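## Task

Run EL-3123: lift the lid off the plate and set it on bench position LP1, upright and lying flat within its locators. Then carry the plate from the dispenser stage to the reader stage and seat it there so that well A1 sits at the corner engraved 'A1'. Finish with the gripper released and withdrawn from both items.

## Robot and tools

Robot: one arm with six joints (waist, shoulder, elbow, wrist pitch, wrist yaw, wrist roll) and a two-finger parallel gripper. Joint ranges in rad: waist -2.618 to 3.054, shoulder 0.000 to 3.142, elbow 0.000 to 3.142, wrist pitch -1.571 to 1.571, wrist yaw -1.571 to 1.571, wrist roll -2.094 to 2.094. The elbow cannot fully straighten. The base may be tilted against the table, and a mount under it is treated as part of the arm by the clearance check.

Frames: the scene frame has its origin on the table surface below the base, +z up, and +y to the left when facing +x. Results report end_effector_position (m) and end_effector_quat_wxyz in this frame; the reading may be off, more so when the arm reaches far. The gripper frame: fingers point along its +z, and they open and close along its y. The reported position is the point between the pads, roughly 1 cm short of the fingertips.

Plate conventions: on a labelled item, well A1 lies at the labelled short end, in the corner on the side opposite the labelled long edge. LP1 and N1 are positions named on the deck. A capped bottle beside the DISPENSER is loose and can be knocked over.

A row is 7 numbers, each in [-1, 1]: dx, dy, dz, rx, ry, rz, opening. The first six are an offset, expressed in the gripper's own axes, from the gripper's measured pose (not from a previously commanded pose). Scale: 1.0 equals 0.6 m of translation or 180 degrees of rotation; rx, ry, rz form a single rotation vector. opening is absolute, not an offset: +1 is fully open (0.094 m), -1 closed. Optionally 6 further numbers in [0, 1] follow, one stiffness multiplier per arm joint in Joint positions order; they persist until replaced.

execute_actions(actions): a list of actions, each a table of up to 15 rows; each row lasts one 1/30 s step, and if fewer than 15 rows are given the last is repeated to fill 15 steps (0.5 s). Every row in an action is offset from the pose measured when that action began; for the first action of a call, that is the last pose a result reported. An empty list just returns state and images. Per step the command is clipped to within 70 mm and 16 degrees of the measured pose, so long offsets need several actions; position wins over orientation if both cannot be met. Motions commonly finish a centimetre or more low; repeated zero offsets can let the arm sag, so correct back toward the wanted height.

move(target, speed, blocking): target is one 7-number row (offset from the pose in the latest result showing one, same layout and scale). The gripper follows a straight path lasting 0.5 to 10 s; speed in m/s, 0.002 to 0.5, default 0.25, rotation capped at twice that in rad/s. It does not avoid obstacles, can lag, stray or overshoot speed (worst near full stretch). The opening is applied at the start. Faster contact and targets deeper past the contact hit and press harder. The extra 'move:' line reports the ending (done, off_target, moving, held, fault), acting limits (paced = pose clipped; held = a check blocked steps, after which the arm may rush), and distance to target. blocking=false returns after 0.5 s while motion continues; other moves and actions are refused until a wait or stop shows it ended.

wait(seconds): 0 to 10 s with the last command held; returns early when a running move ends. stop(): brakes a running move, needing some distance; fingers continue. zoom_image(camera, region): camera is cam_head_left, cam_head_right or cam_wrist (each 504x504); region [x0, y0, x1, y1] in pixels from the top-left, at most 504 by 504. finished_scene(scene): ends scene 1 or 2 permanently and reports success; the goal must hold at that point. Replying without any tool call ends all remaining scenes.

Results: Joint positions and velocities list the six joints (rad, rad/s) then finger-pad gap (m, m/s). grip_measured is the finger opening on the command scale; readings may be off by about 1 mm consistently. To grasp, command an opening below grip_measured (about 0.03 below holds firmly, less holds gently); pad force tops out near 50 to 62 N, weaker on parts under ~2 mm. 'Hand target' is where the controller currently drives. A 'pose unreachable' line means the clearance check altered or blocked the command. Joint torques are total drive outputs with per-joint offset, scaling and noise. FAULT lines mean a stop.

Heat: holding loads warms motors, even during thinking. MOTOR HOT from 75 °C; 90 °C stops the arm 10 s; 100 °C makes the arm and gripper go limp and fall. Some heat carries into the next scene.

Cameras: calibration (intrinsics, distortion, world-to-camera transform) is given per camera and may be slightly off; the wrist camera pose follows the joint readings.

The sim runs while you compose replies; the robot holds its last command meanwhile. Objects may get brief tugs or pushes. Avoid dropping or slipping parts, slamming or hard presses, and never let anything leave the table. Less robot time, smooth motion and low effort are preferred.

Each tool is called after "Emit:" by a JSON object that holds its "api" and its "payload".

## Session

I'll start by looking at the current state of the scene.

Emit:
{"api": "execute_actions", "payload": {"actions": []}}

Scene clock: 0.00 s.
end_effector_position=(-0.0522, -0.4821, +0.3527) grip_measured=+1.000 end_effector_quat_wxyz=(+0.107, +0.981, -0.132, +0.096)
Joint positions: [-2.005  1.713  1.933 -1.311 -0.646  1.465  0.094]
Joint velocities: [-0.012  0.002 -0.007 -0.022  0.007 -0.022  0.   ]
Joint torques (N m, as the arm reports them, + toward a larger angle): no reading
Hand target: -0.053, -0.482, +0.359; +0.114, +0.981, -0.131, +0.091
Joint stiffness scale: [1. 1. 1. 1. 1. 1.]

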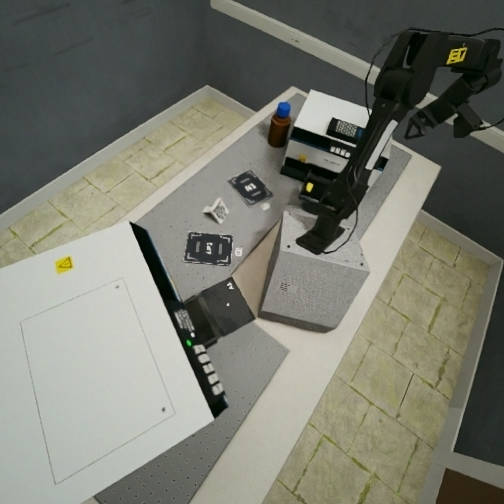

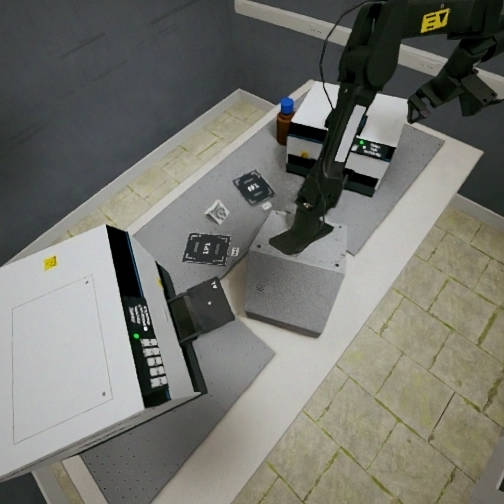

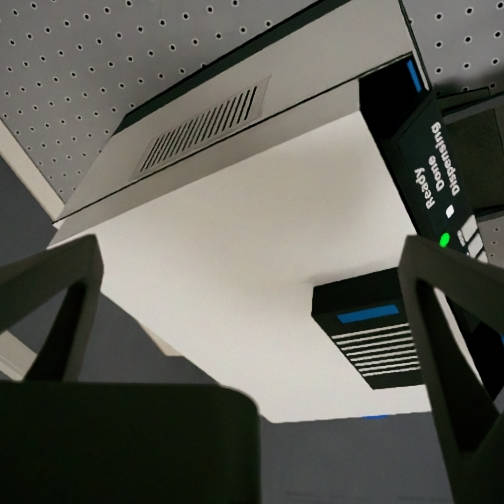

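Emit:
{"api": "zoom_image", "payload": {"camera": "cam_head_left", "region": [160, 80, 420, 340]}}

Emit:
{"api": "zoom_image", "payload": {"camera": "cam_head_right", "region": [150, 80, 410, 340]}}

Region (160, 80, 420, 340) of cam_head_left's 504x504 image, scaled by 1.938, with more detail than that image has.

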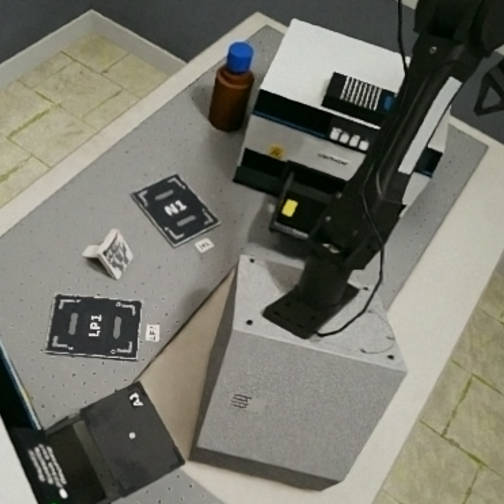

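Region (150, 80, 410, 340) of cam_head_right's 504x504 image, scaled by 1.938, with more detail than that image has.

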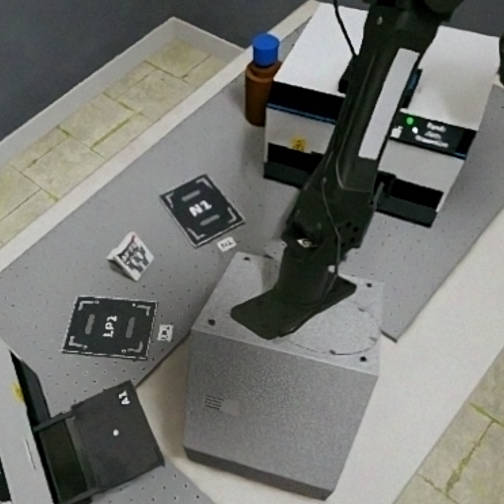

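Emit:
{"api": "zoom_image", "payload": {"camera": "cam_head_left", "region": [260, 90, 400, 230]}}

Emit:
{"api": "zoom_image", "payload": {"camera": "cam_head_left", "region": [160, 220, 290, 350]}}

Emit:
{"api": "zoom_image", "payload": {"camera": "cam_head_right", "region": [140, 220, 270, 350]}}

Region (260, 90, 400, 230) of cam_head_left's 504x504 image, scaled by 3.600, with more detail than that image has.

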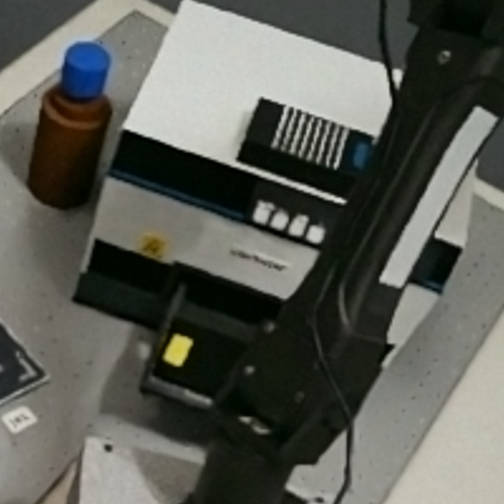

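Region (160, 220, 290, 350) of cam_head_left's 504x504 image, scaled by 3.877, with more detail than that image has.

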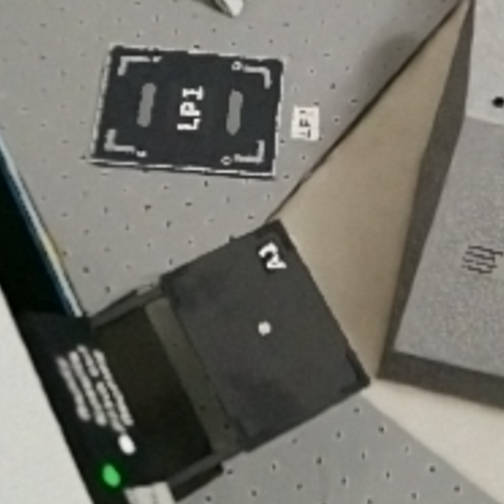

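Region (140, 220, 270, 350) of cam_head_right's 504x504 image, scaled by 3.877, with more detail than that image has.

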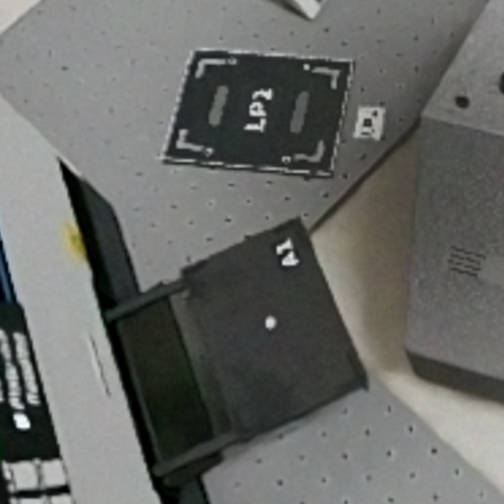

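Emit:
{"api": "move", "payload": {"target": [0.1319, -0.4066, -0.0089, 0.0779, -0.0509, -0.1811, 1.0], "speed": 0.25}}

Scene clock: 57.73 s.
end_effector_position=(+0.0951, -0.2768, +0.3301) grip_measured=+1.000 end_effector_quat_wxyz=(-0.003, +0.989, +0.150, +0.008)
Joint positions: [-1.309  0.959  1.16  -1.292 -0.139  1.471  0.094]
Joint velocities: [ 0.002 -0.007 -0.002  0.022 -0.007 -0.022  0.   ]
Joint torques (N m, as the arm reports them, + toward a larger angle): [ 0.78 -5.62  4.46  0.36  0.04  0.12]
Hand target: +0.094, -0.271, +0.332; -0.003, +0.988, +0.151, +0.004
Off the commanded pose: 0.009 m, 1 deg.
Joint stiffness scale: [1. 1. 1. 1. 1. 1.]
move: done
camera_calibration (this result's frames):
cam_wrist: T_world_to_cam=[[-0.301956, 0.953321, -0.00151819, 0.28808], [0.769337, 0.244621, 0.590154, -0.195612], [0.562977, 0.177033, -0.807289, 0.386631], [0, 0, 0, 1]] pos_world=[0.0198144, -0.295228, 0.428002]

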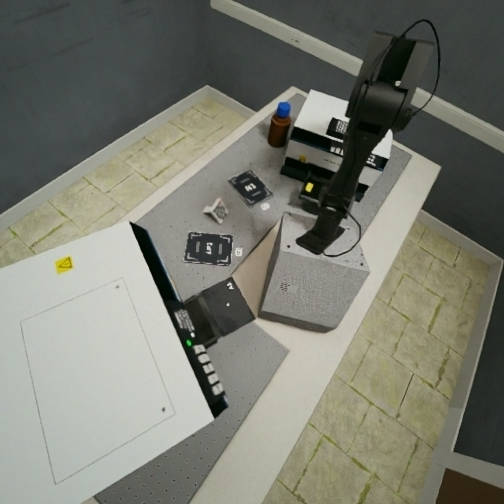

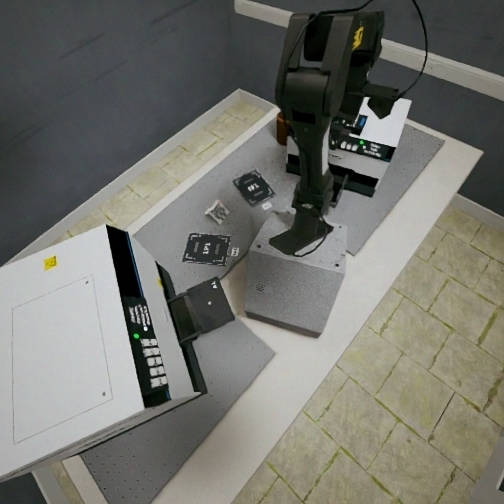

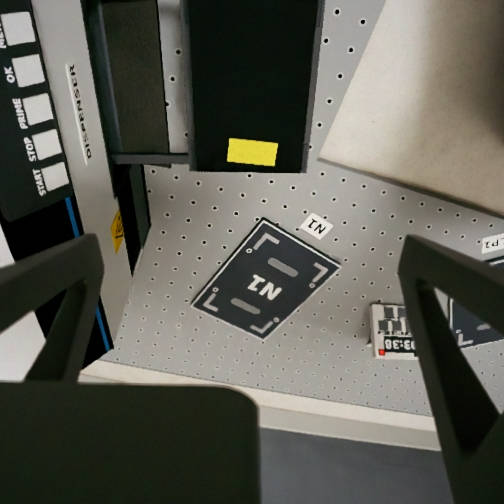

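Emit:
{"api": "zoom_image", "payload": {"camera": "cam_wrist", "region": [150, 0, 350, 200]}}

Region (150, 0, 350, 200) of cam_wrist's 504x504 image, scaled by 2.520, with more detail than that image has.

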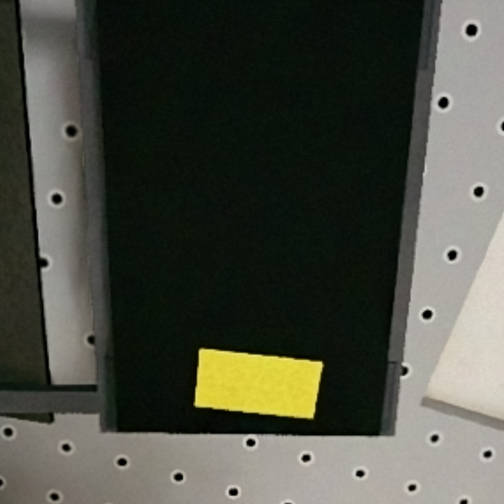

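Emit:
{"api": "move", "payload": {"target": [0.004, 0.0, 0.262, -0.0011, -0.0053, -0.0014, 1.0], "speed": 0.2}}

Scene clock: 80.70 s.
end_effector_position=(+0.0990, -0.2784, +0.1776) grip_measured=+1.000 end_effector_quat_wxyz=(+0.006, +0.989, +0.151, +0.005)
Joint positions: [-1.192  1.181  0.721 -0.603 -0.075  1.575  0.094]
Joint velocities: [-0.007 -0.007 -0.022  0.066  0.051 -0.022  0.   ]
Joint torques (N m, as the arm reports them, + toward a larger angle): [ 0.7  -3.65  3.65  0.57  0.1   0.12]
Hand target: +0.098, -0.275, +0.173; -0.001, +0.988, +0.152, +0.001
Off the commanded pose: 0.006 m, 1 deg.
Joint stiffness scale: [1. 1. 1. 1. 1. 1.]
move: done
camera_calibration (this result's frames):
cam_wrist: T_world_to_cam=[[-0.303101, 0.95278, -0.0184565, 0.293539], [0.771304, 0.256652, 0.582426, -0.103663], [0.559661, 0.162299, -0.812674, 0.258813], [0, 0, 0, 1]] pos_world=[0.0240805, -0.295078, 0.276124]

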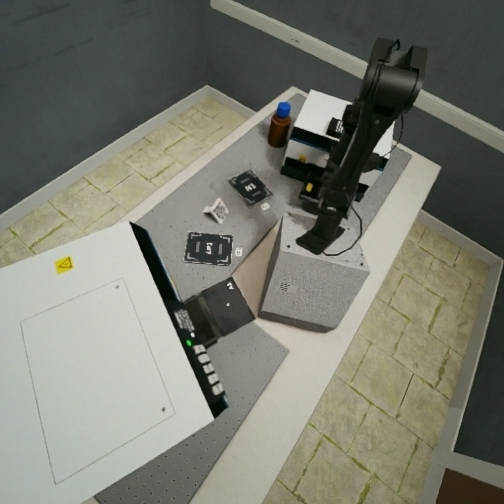

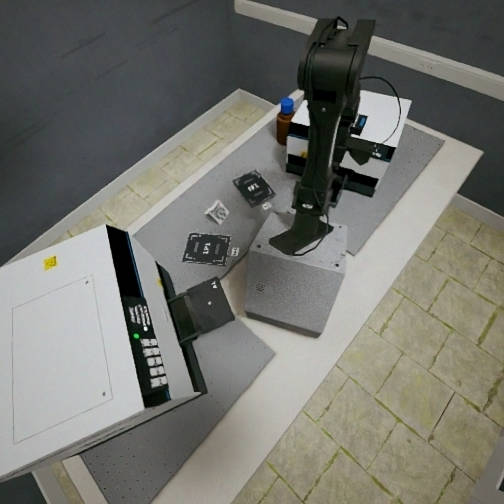

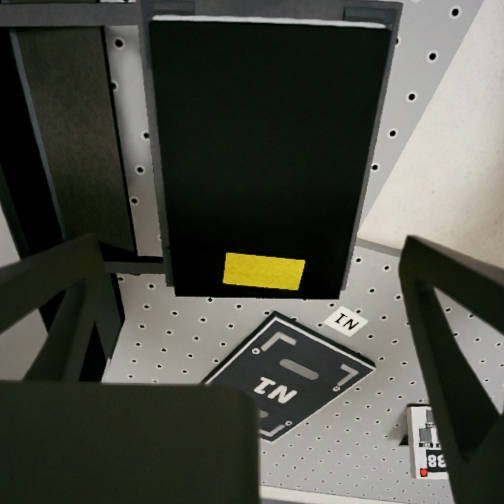

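Emit:
{"api": "move", "payload": {"target": [0.0067, -0.011, 0.059, 0.0042, -0.0026, 0.0042, 1.0], "speed": 0.08}}

Scene clock: 103.67 s.
end_effector_position=(+0.1020, -0.2761, +0.1465) grip_measured=+1.000 end_effector_quat_wxyz=(+0.006, +0.990, +0.143, +0.005)
Joint positions: [-1.166  1.279  0.668 -0.45  -0.062  1.614  0.094]
Joint velocities: [-0.002 -0.002 -0.007 -0.007 -0.022  0.022  0.   ]
Joint torques (N m, as the arm reports them, + toward a larger angle): [ 0.62 -4.17  2.91  0.58  0.12  0.14]
Hand target: +0.101, -0.271, +0.142; -0.000, +0.990, +0.144, +0.000
Off the commanded pose: 0.006 m, 1 deg.
Joint stiffness scale: [1. 1. 1. 1. 1. 1.]
move: done
camera_calibration (this result's frames):
cam_wrist: T_world_to_cam=[[-0.287938, 0.957475, -0.0182842, 0.291368], [0.775267, 0.244267, 0.58249, -0.0922508], [0.562185, 0.153546, -0.812633, 0.228819], [0, 0, 0, 1]] pos_world=[0.0267764, -0.291578, 0.245008]

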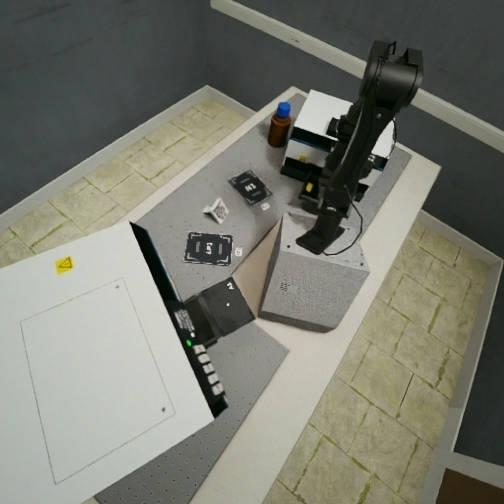

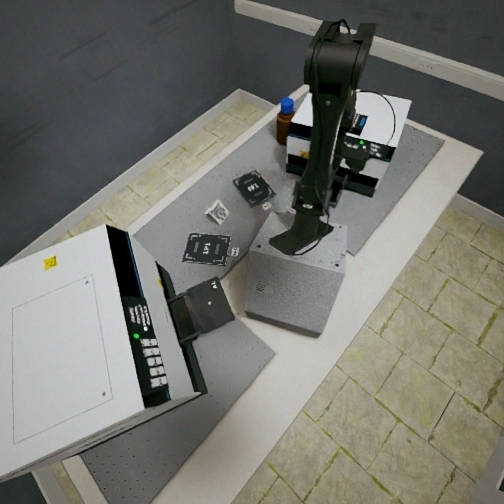

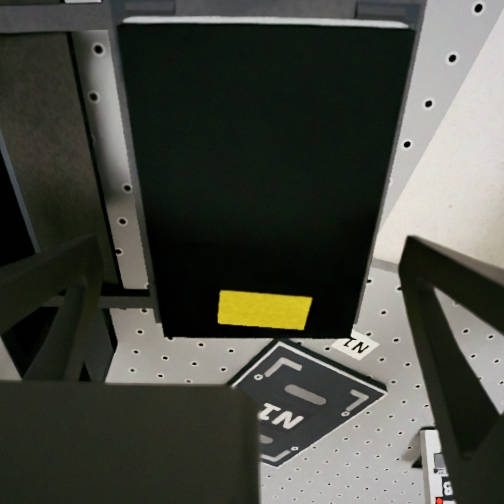

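Emit:
{"api": "zoom_image", "payload": {"camera": "cam_wrist", "region": [340, 180, 504, 344]}}

Emit:
{"api": "zoom_image", "payload": {"camera": "cam_wrist", "region": [60, 0, 440, 120]}}

Emit:
{"api": "zoom_image", "payload": {"camera": "cam_head_left", "region": [280, 140, 380, 240]}}

Region (340, 180, 504, 344) of cam_wrist's 504x504 image, scaled by 3.073, with more detail than that image has.

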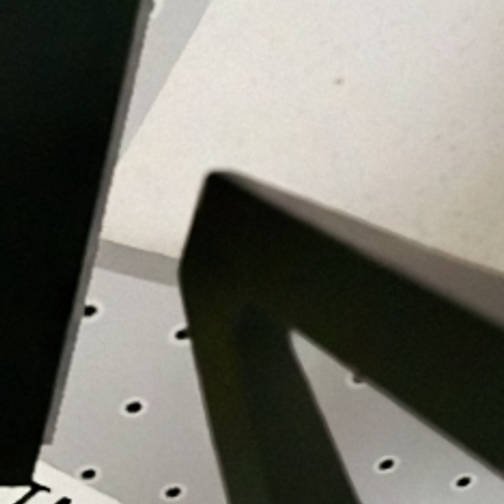

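Region (60, 0, 440, 120) of cam_wrist's 504x504 image, scaled by 1.326, with more detail than that image has; it fills the top 159 rows of this view, and the rest is white.

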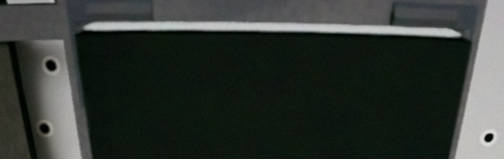

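Region (280, 140, 380, 240) of cam_head_left's 504x504 image, scaled by 5.040, with more detail than that image has.

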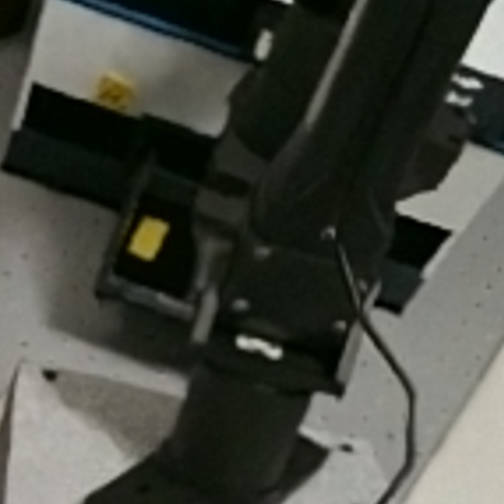

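Emit:
{"api": "move", "payload": {"target": [0.0, -0.0133, 0.035, 0.0082, -0.005, 0.003, 1.0], "speed": 0.05}}

Scene clock: 134.80 s.
end_effector_position=(+0.1010, -0.2746, +0.1300) grip_measured=+1.000 end_effector_quat_wxyz=(+0.002, +0.991, +0.137, +0.001)
Joint positions: [-1.158  1.344  0.654 -0.38  -0.051  1.632  0.094]
Joint velocities: [-0.027  0.002 -0.007 -0.007 -0.051  0.022  0.   ]
Joint torques (N m, as the arm reports them, + toward a larger angle): [ 0.56 -4.31  2.48  0.59  0.1   0.11]
Hand target: +0.100, -0.269, +0.125; -0.006, +0.990, +0.138, -0.005
Off the commanded pose: 0.008 m, 1 deg.
Joint stiffness scale: [1. 1. 1. 1. 1. 1.]
move: done
camera_calibration (this result's frames):
cam_wrist: T_world_to_cam=[[-0.276342, 0.961024, -0.00829104, 0.287935], [0.783895, 0.230383, 0.57657, -0.0861892], [0.556007, 0.152831, -0.817006, 0.216785], [0, 0, 0, 1]] pos_world=[0.026598, -0.289988, 0.229196]

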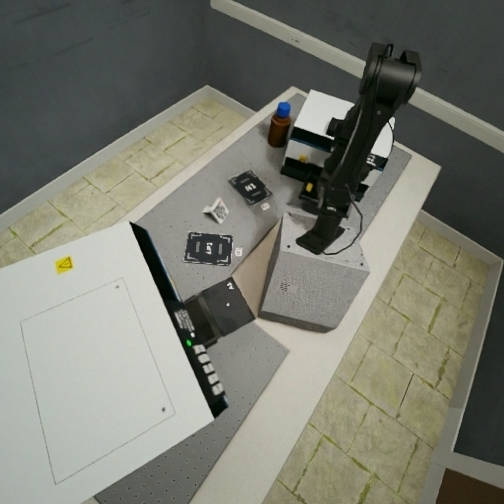

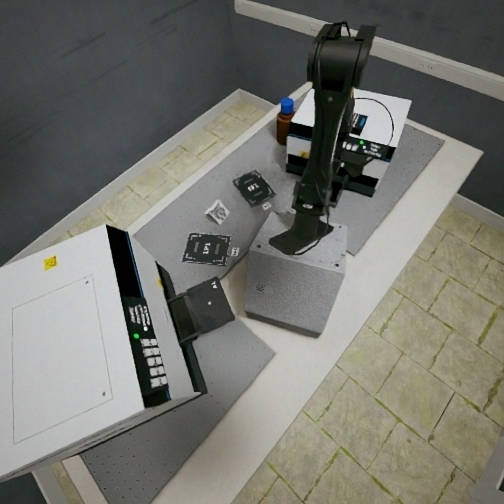

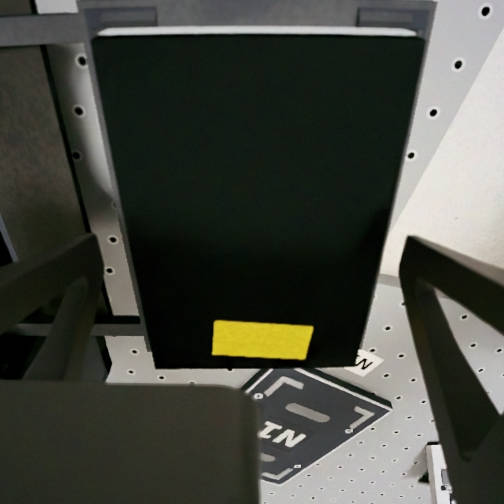

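Emit:
{"api": "move", "payload": {"target": [0.004, -0.0132, 0.028, 0.0062, -0.003, 0.0, 1.0], "speed": 0.03}}

Scene clock: 143.33 s.
end_effector_position=(+0.1028, -0.2737, +0.1184) grip_measured=+1.000 end_effector_quat_wxyz=(+0.001, +0.991, +0.135, +0.000)
Joint positions: [-1.146  1.391  0.644 -0.324 -0.045  1.645  0.094]
Joint velocities: [-0.002 -0.007 -0.017  0.037  0.022 -0.037  0.   ]
Joint torques (N m, as the arm reports them, + toward a larger angle): [ 0.61 -4.47  2.1   0.55  0.11  0.11]
Hand target: +0.101, -0.266, +0.113; -0.007, +0.991, +0.137, -0.005
Off the commanded pose: 0.009 m, 1 deg.
Joint stiffness scale: [1. 1. 1. 1. 1. 1.]
move: done
camera_calibration (this result's frames):
cam_wrist: T_world_to_cam=[[-0.273444, 0.961862, -0.00705792, 0.287187], [0.785063, 0.22741, 0.57616, -0.0819885], [0.555791, 0.152007, -0.817307, 0.205956], [0, 0, 0, 1]] pos_world=[0.0284274, -0.288896, 0.217594]

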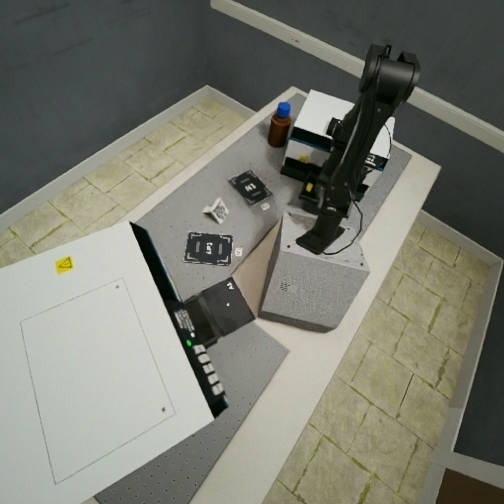

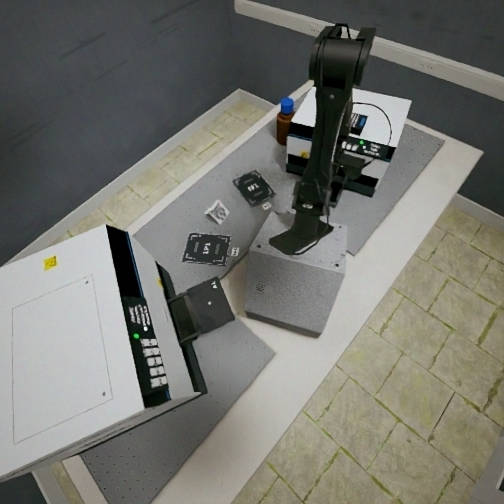

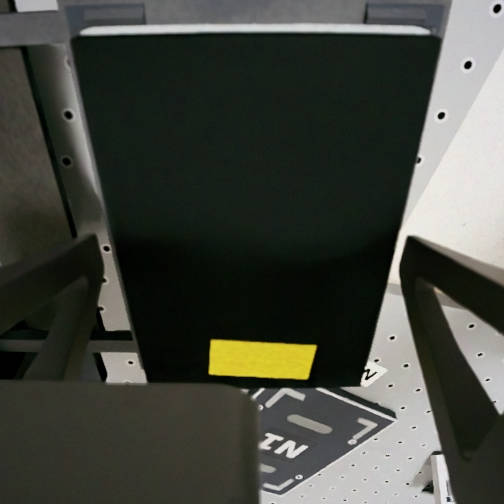

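Emit:
{"api": "zoom_image", "payload": {"camera": "cam_wrist", "region": [60, 190, 180, 310]}}

Emit:
{"api": "zoom_image", "payload": {"camera": "cam_wrist", "region": [340, 190, 460, 310]}}

Emit:
{"api": "zoom_image", "payload": {"camera": "cam_head_left", "region": [290, 160, 350, 220]}}

Region (60, 190, 180, 310) of cam_wrist's 504x504 image, scaled by 4.200, with more detail than that image has.

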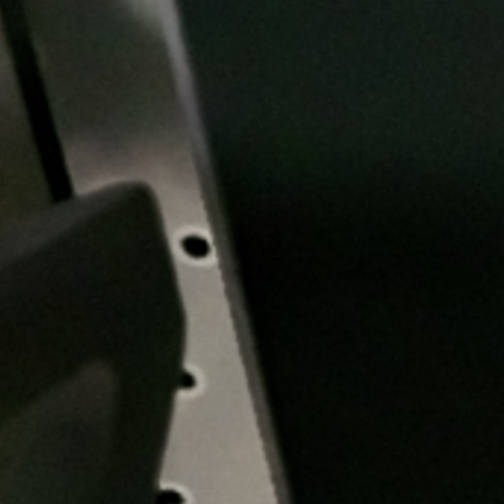

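Region (340, 190, 460, 310) of cam_wrist's 504x504 image, scaled by 4.200, with more detail than that image has.

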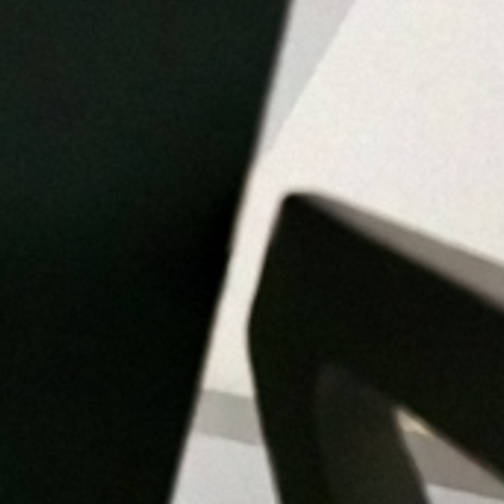

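Region (290, 160, 350, 220) of cam_head_left's 504x504 image, scaled by 8.400, with more detail than that image has.

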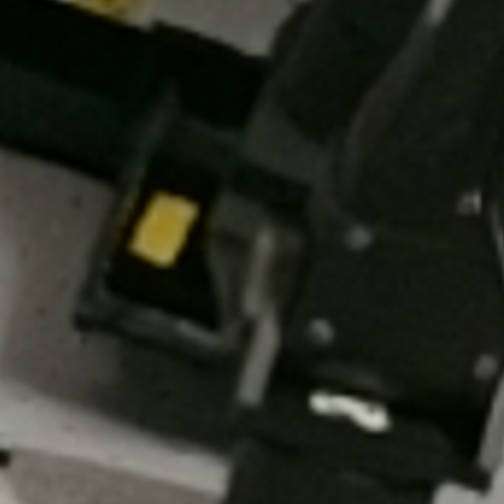

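Emit:
{"api": "move", "payload": {"target": [0.0, -0.0148, 0.018, 0.006, -0.003, -0.001, 1.0], "speed": 0.03}}

Scene clock: 158.43 s.
end_effector_position=(+0.1033, -0.2762, +0.1139) grip_measured=+1.000 end_effector_quat_wxyz=(+0.005, +0.991, +0.135, +0.000)
Joint positions: [-1.146  1.411  0.644 -0.297 -0.044  1.646  0.094]
Joint velocities: [ 0.002 -0.012  0.017  0.022  0.007 -0.022  0.   ]
Joint torques (N m, as the arm reports them, + toward a larger angle): [ 0.59 -4.49  1.42  0.58  0.1   0.07]
Hand target: +0.100, -0.265, +0.108; -0.008, +0.991, +0.137, -0.006
Off the commanded pose: 0.013 m, 2 deg.
Joint stiffness scale: [1. 1. 1. 1. 1. 1.]
move: off_target
camera_calibration (this result's frames):
cam_wrist: T_world_to_cam=[[-0.27337, 0.961802, -0.0143604, 0.290525], [0.784281, 0.231508, 0.575593, -0.077933], [0.556931, 0.146088, -0.81761, 0.200695], [0, 0, 0, 1]] pos_world=[0.0287689, -0.290704, 0.21312]

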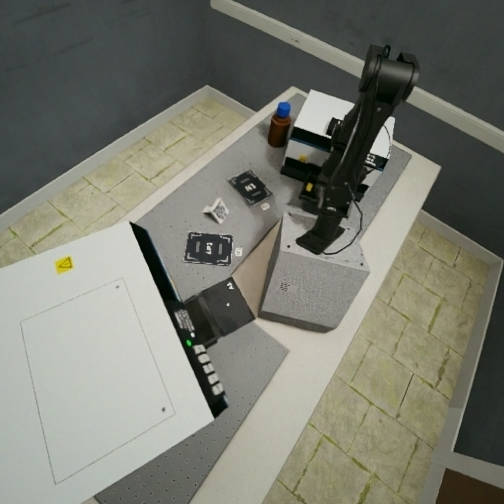

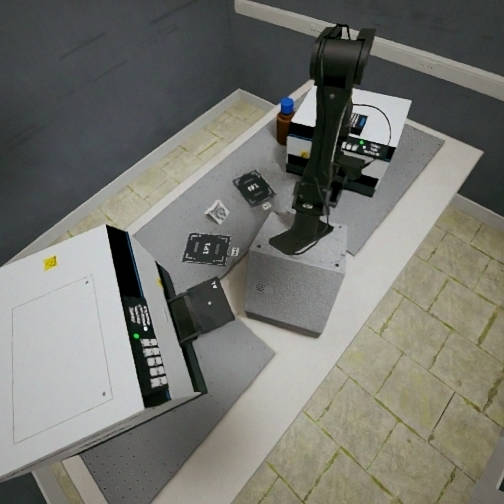

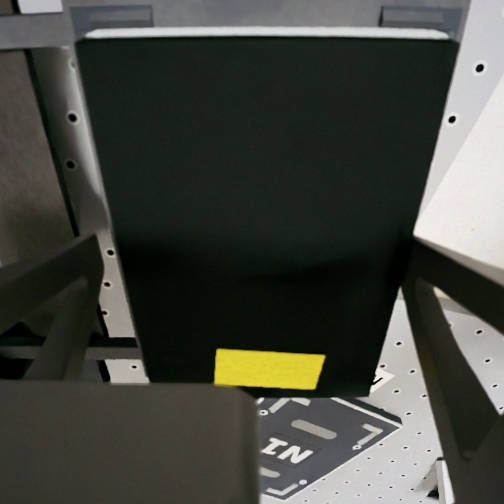

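Emit:
{"api": "execute_actions", "payload": {"actions": [[[0,-0.023,0.009,0.009,-0.003,-0.001,1],[0,-0.023,0.009,0.009,-0.003,-0.001,1],[0,-0.023,0.009,0.009,-0.003,-0.001,1],[0,-0.023,0.009,0.009,-0.003,-0.001,1],[0,-0.0185,0.009,0.009,-0.003,-0.001,1]]]}}

Scene clock: 167.00 s.
end_effector_position=(+0.1015, -0.2717, +0.1122) grip_measured=+1.000 end_effector_quat_wxyz=(+0.001, +0.991, +0.135, -0.001)
Joint positions: [-1.146  1.411  0.63  -0.291 -0.044  1.646  0.094]
Joint velocities: [-0.007 -0.002 -0.017  0.007 -0.095 -0.007  0.   ]
Joint torques (N m, as the arm reports them, + toward a larger angle): [ 0.65 -4.41  2.63  0.47  0.15  0.1 ]
Hand target: +0.100, -0.265, +0.108; -0.009, +0.991, +0.137, -0.006
Off the commanded pose: 0.007 m, 1 deg.
Joint stiffness scale: [1. 1. 1. 1. 1. 1.]
camera_calibration (this result's frames):
cam_wrist: T_world_to_cam=[[-0.273068, 0.961971, -0.00678401, 0.284903], [0.786055, 0.227186, 0.574895, -0.0778573], [0.554574, 0.151653, -0.818199, 0.201422], [0, 0, 0, 1]] pos_world=[0.0272948, -0.286927, 0.211496]

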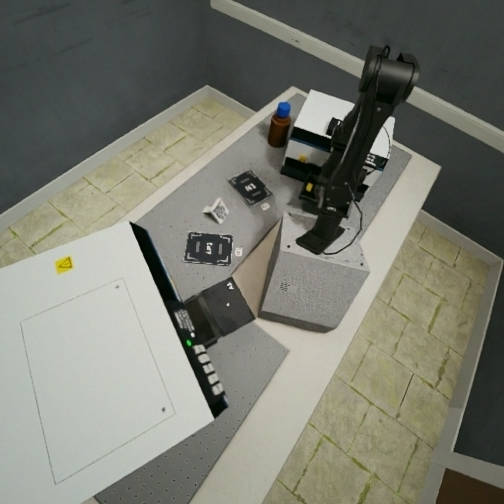

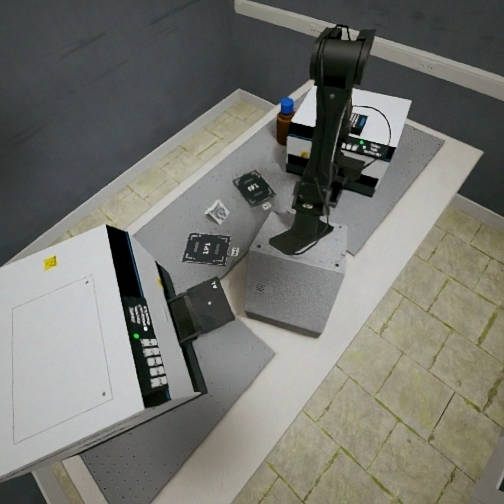

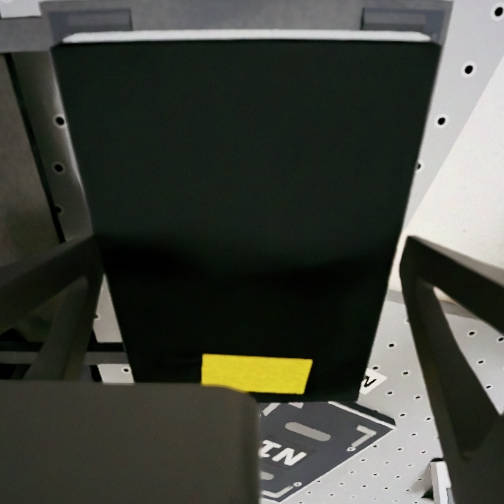

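Emit:
{"api": "execute_actions", "payload": {"actions": [[[0,-0.009,0.006,0.006,-0.003,-0.001,0.96],[0,-0.009,0.006,0.006,-0.003,-0.001,0.93],[0,-0.009,0.006,0.006,-0.003,-0.001,0.90],[0,-0.009,0.006,0.006,-0.003,-0.001,0.88],[0,-0.009,0.006,0.006,-0.003,-0.001,0.865],[0,-0.009,0.006,0.006,-0.003,-0.001,0.85],[0,-0.009,0.006,0.006,-0.003,-0.001,0.84],[0,-0.009,0.006,0.006,-0.003,-0.001,0.83],[0,-0.009,0.006,0.006,-0.003,-0.001,0.82],[0,-0.009,0.006,0.006,-0.003,-0.001,0.81],[0,-0.009,0.006,0.006,-0.003,-0.001,0.80],[0,-0.009,0.006,0.006,-0.003,-0.001,0.79],[0,-0.009,0.006,0.006,-0.003,-0.001,0.78]]]}}

Scene clock: 173.80 s.
end_effector_position=(+0.1018, -0.2725, +0.1122) grip_measured=+0.794 end_effector_quat_wxyz=(+0.003, +0.991, +0.135, -0.000)
Joint positions: [-1.146  1.411  0.63  -0.288 -0.044  1.646  0.084]
Joint velocities: [ 0.007 -0.002  0.002 -0.066  0.051 -0.007 -0.   ]
Joint torques (N m, as the arm reports them, + toward a larger angle): [ 0.47 -4.45  2.7   0.46  0.14  0.08]
Hand target: +0.100, -0.266, +0.109; -0.008, +0.991, +0.137, -0.006
Off the commanded pose: 0.007 m, 1 deg.
Joint stiffness scale: [1. 1. 1. 1. 1. 1.]
camera_calibration (this result's frames):
cam_wrist: T_world_to_cam=[[-0.273192, 0.961909, -0.00982522, 0.285997], [0.785428, 0.228943, 0.575054, -0.0773742], [0.555399, 0.149383, -0.818056, 0.200671], [0, 0, 0, 1]] pos_world=[0.0274515, -0.287365, 0.211464]

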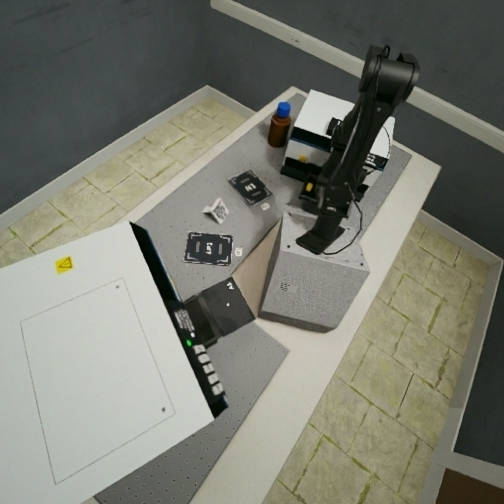

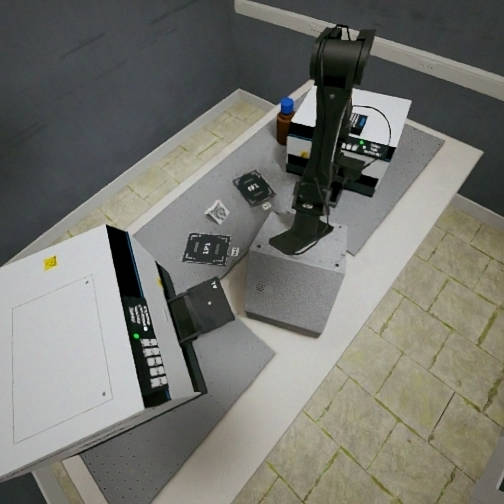

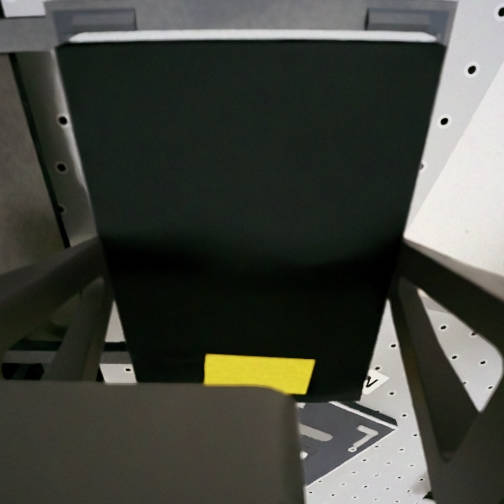

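Emit:
{"api": "move", "payload": {"target": [0.0, -0.004, -0.05, 0.003, -0.001, 0.0, 0.762], "speed": 0.04}}

Scene clock: 178.10 s.
end_effector_position=(+0.0979, -0.2589, +0.1330) grip_measured=+0.782 end_effector_quat_wxyz=(-0.017, +0.991, +0.134, -0.004)
Joint positions: [-1.146  1.314  0.63  -0.425 -0.044  1.646  0.084]
Joint velocities: [ 0.002  0.002 -0.007  0.037  0.037 -0.007  0.   ]
Joint torques (N m, as the arm reports them, + toward a larger angle): [-0.21 -6.91  5.26  0.15  0.03  0.  ]
Hand target: +0.101, -0.270, +0.142; -0.002, +0.991, +0.135, -0.002
Off the commanded pose: 0.015 m, 2 deg.
Joint stiffness scale: [1. 1. 1. 1. 1. 1.]
move: off_target
camera_calibration (this result's frames):
cam_wrist: T_world_to_cam=[[-0.271314, 0.96202, 0.0300851, 0.26666], [0.793614, 0.205915, 0.572518, -0.0958346], [0.544579, 0.179208, -0.81934, 0.226804], [0, 0, 0, 1]] pos_world=[0.0248916, -0.277444, 0.232674]

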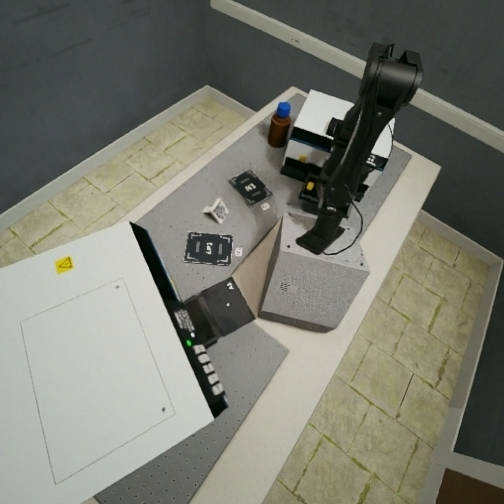

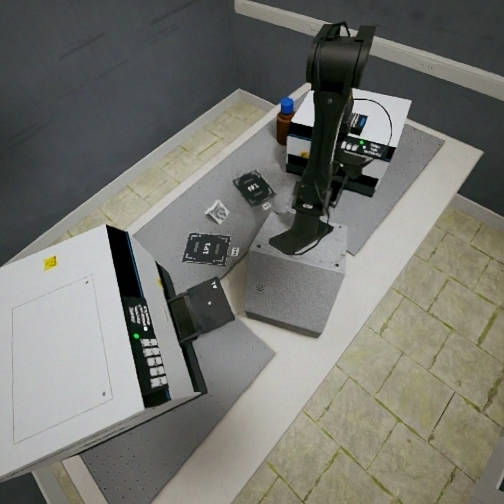

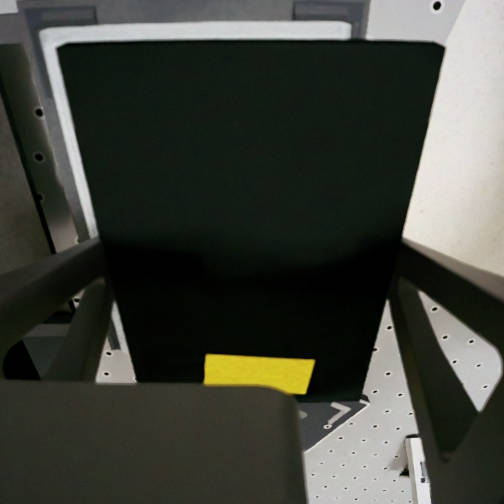

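Emit:
{"api": "move", "payload": {"target": [0.4427, -0.1589, -0.1745, -0.0091, -0.0088, -0.5533, 0.75], "speed": 0.4}}

Scene clock: 221.00 s.
end_effector_position=(+0.3270, -0.0998, +0.2334) grip_measured=+0.782 end_effector_quat_wxyz=(-0.010, +0.547, +0.837, +0.005)
Joint positions: [ 0.084  1.569  1.139 -0.928  0.43   1.106  0.084]
Joint velocities: [-0.002 -0.002  0.012 -0.095  0.007  0.007  0.001]
Joint torques (N m, as the arm reports them, + toward a larger angle): [ 3.6  -4.84  6.48  0.28  0.1   0.  ]
Hand target: +0.333, -0.098, +0.238; -0.005, +0.538, +0.843, +0.003
Off the commanded pose: 0.007 m, 2 deg.
Joint stiffness scale: [1. 1. 1. 1. 1. 1.]
move: done
camera_calibration (this result's frames):
cam_wrist: T_world_to_cam=[[-0.913673, -0.406442, -0.00253725, 0.253827], [-0.32835, 0.734416, 0.593986, 0.0467093], [-0.239557, 0.543542, -0.804472, 0.445018], [0, 0, 0, 1]] pos_world=[0.353859, -0.173024, 0.330904]

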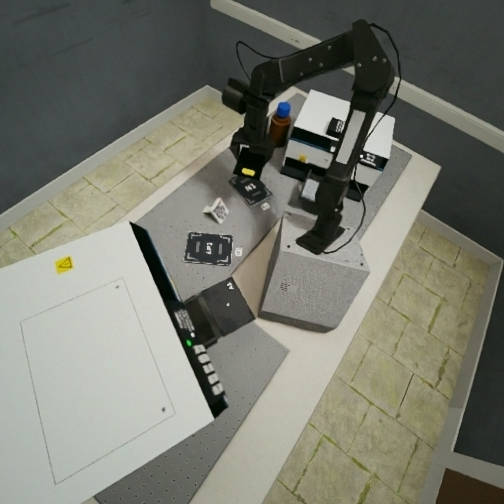

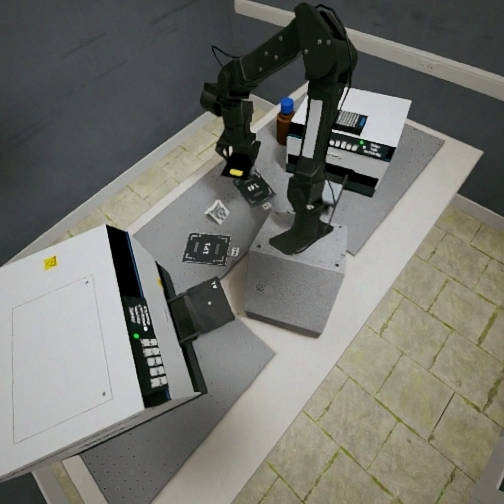

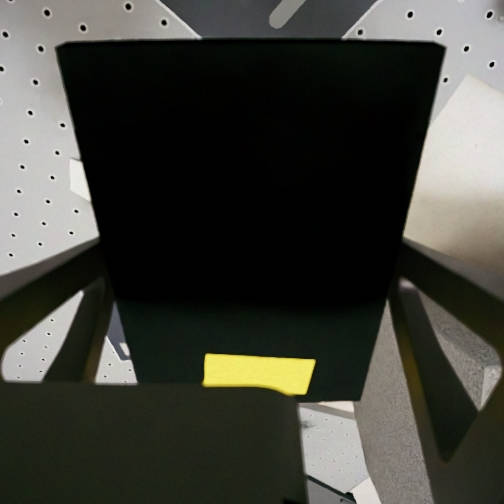

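Emit:
{"api": "move", "payload": {"target": [0.406, 0.1207, 0.231, 0.0056, -0.0059, -0.5601, 0.75], "speed": 0.4}}

Scene clock: 239.67 s.
end_effector_position=(+0.2829, +0.1451, +0.0934) grip_measured=+0.782 end_effector_quat_wxyz=(-0.022, -0.293, +0.956, -0.001)
Joint positions: [ 0.607  2.327  1.07  -0.411  0.487 -0.042  0.084]
Joint velocities: [-0.012 -0.017  0.002 -0.051 -0.051  0.007 -0.   ]
Joint torques (N m, as the arm reports them, + toward a larger angle): [ 5.34 -6.77  4.71  0.56  0.05  0.  ]
Hand target: +0.294, +0.156, +0.097; -0.003, -0.297, +0.955, +0.002
Off the commanded pose: 0.016 m, 3 deg.
Joint stiffness scale: [1. 1. 1. 1. 1. 1.]
move: off_target
camera_calibration (this result's frames):
cam_wrist: T_world_to_cam=[[0.56388, -0.825699, -0.0161175, -0.0431796], [-0.648593, -0.454845, 0.610281, 0.197163], [-0.51124, -0.333672, -0.792021, 0.391726], [0, 0, 0, 1]] pos_world=[0.352493, 0.184733, 0.189234]

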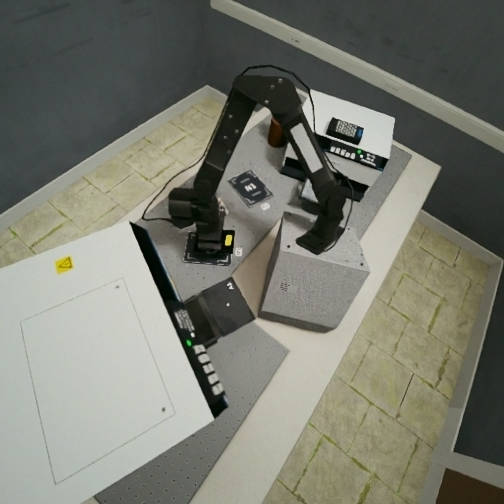

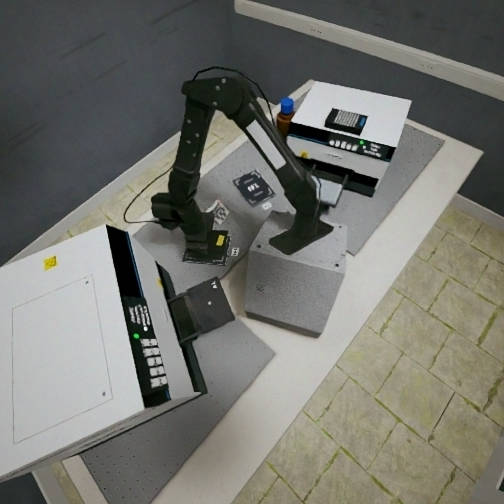

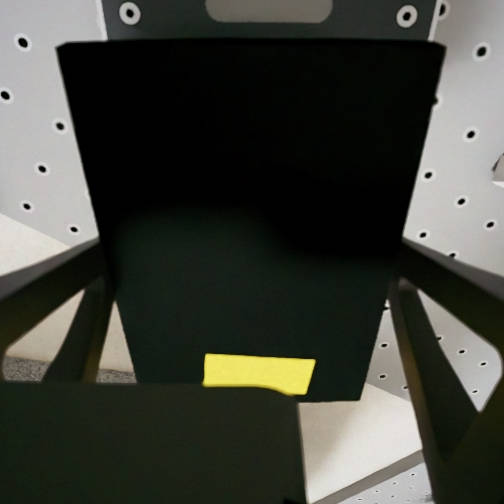

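Emit:
{"api": "move", "payload": {"target": [-0.046, -0.0067, 0.066, 0.0055, -0.021, 0.002, 0.75], "speed": 0.08}}

Scene clock: 254.13 s.
end_effector_position=(+0.2969, +0.1512, +0.0536) grip_measured=+0.782 end_effector_quat_wxyz=(+0.001, -0.293, +0.956, +0.001)
Joint positions: [ 0.549  2.446  1.093 -0.233  0.497 -0.132  0.084]
Joint velocities: [-0.007  0.002 -0.007 -0.007 -0.022  0.022  0.   ]
Joint torques (N m, as the arm reports them, + toward a larger angle): [ 4.51 -6.65  4.09  0.65  0.07 -0.02]
Hand target: +0.306, +0.156, +0.053; +0.013, -0.290, +0.957, +0.000
Off the commanded pose: 0.011 m, 1 deg.
Joint stiffness scale: [1. 1. 1. 1. 1. 1.]
move: off_target
camera_calibration (this result's frames):
cam_wrist: T_world_to_cam=[[0.564478, -0.825431, -0.00535426, -0.0475026], [-0.673674, -0.464427, 0.574866, 0.244154], [-0.476999, -0.320892, -0.81823, 0.358716], [0, 0, 0, 1]] pos_world=[0.362402, 0.189291, 0.152902]

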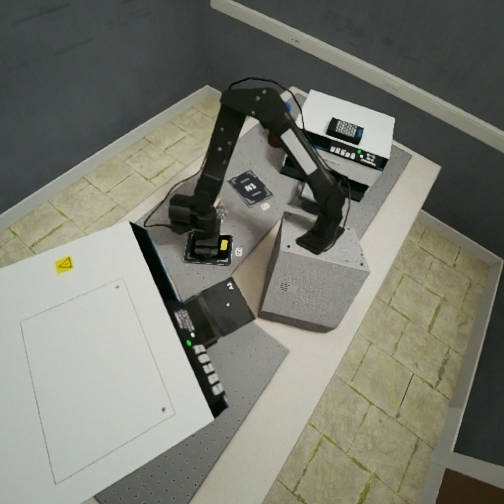

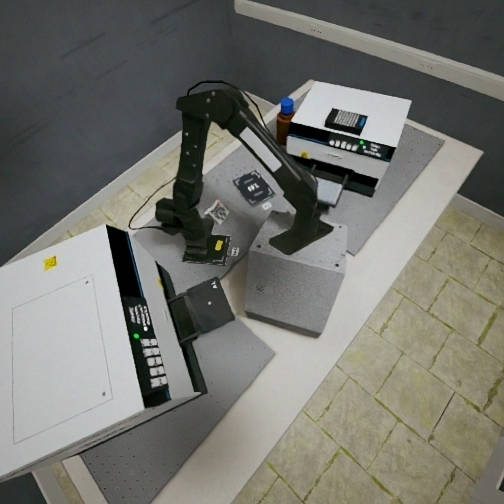

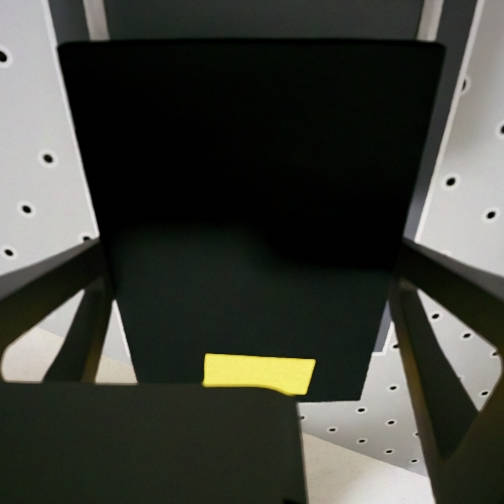

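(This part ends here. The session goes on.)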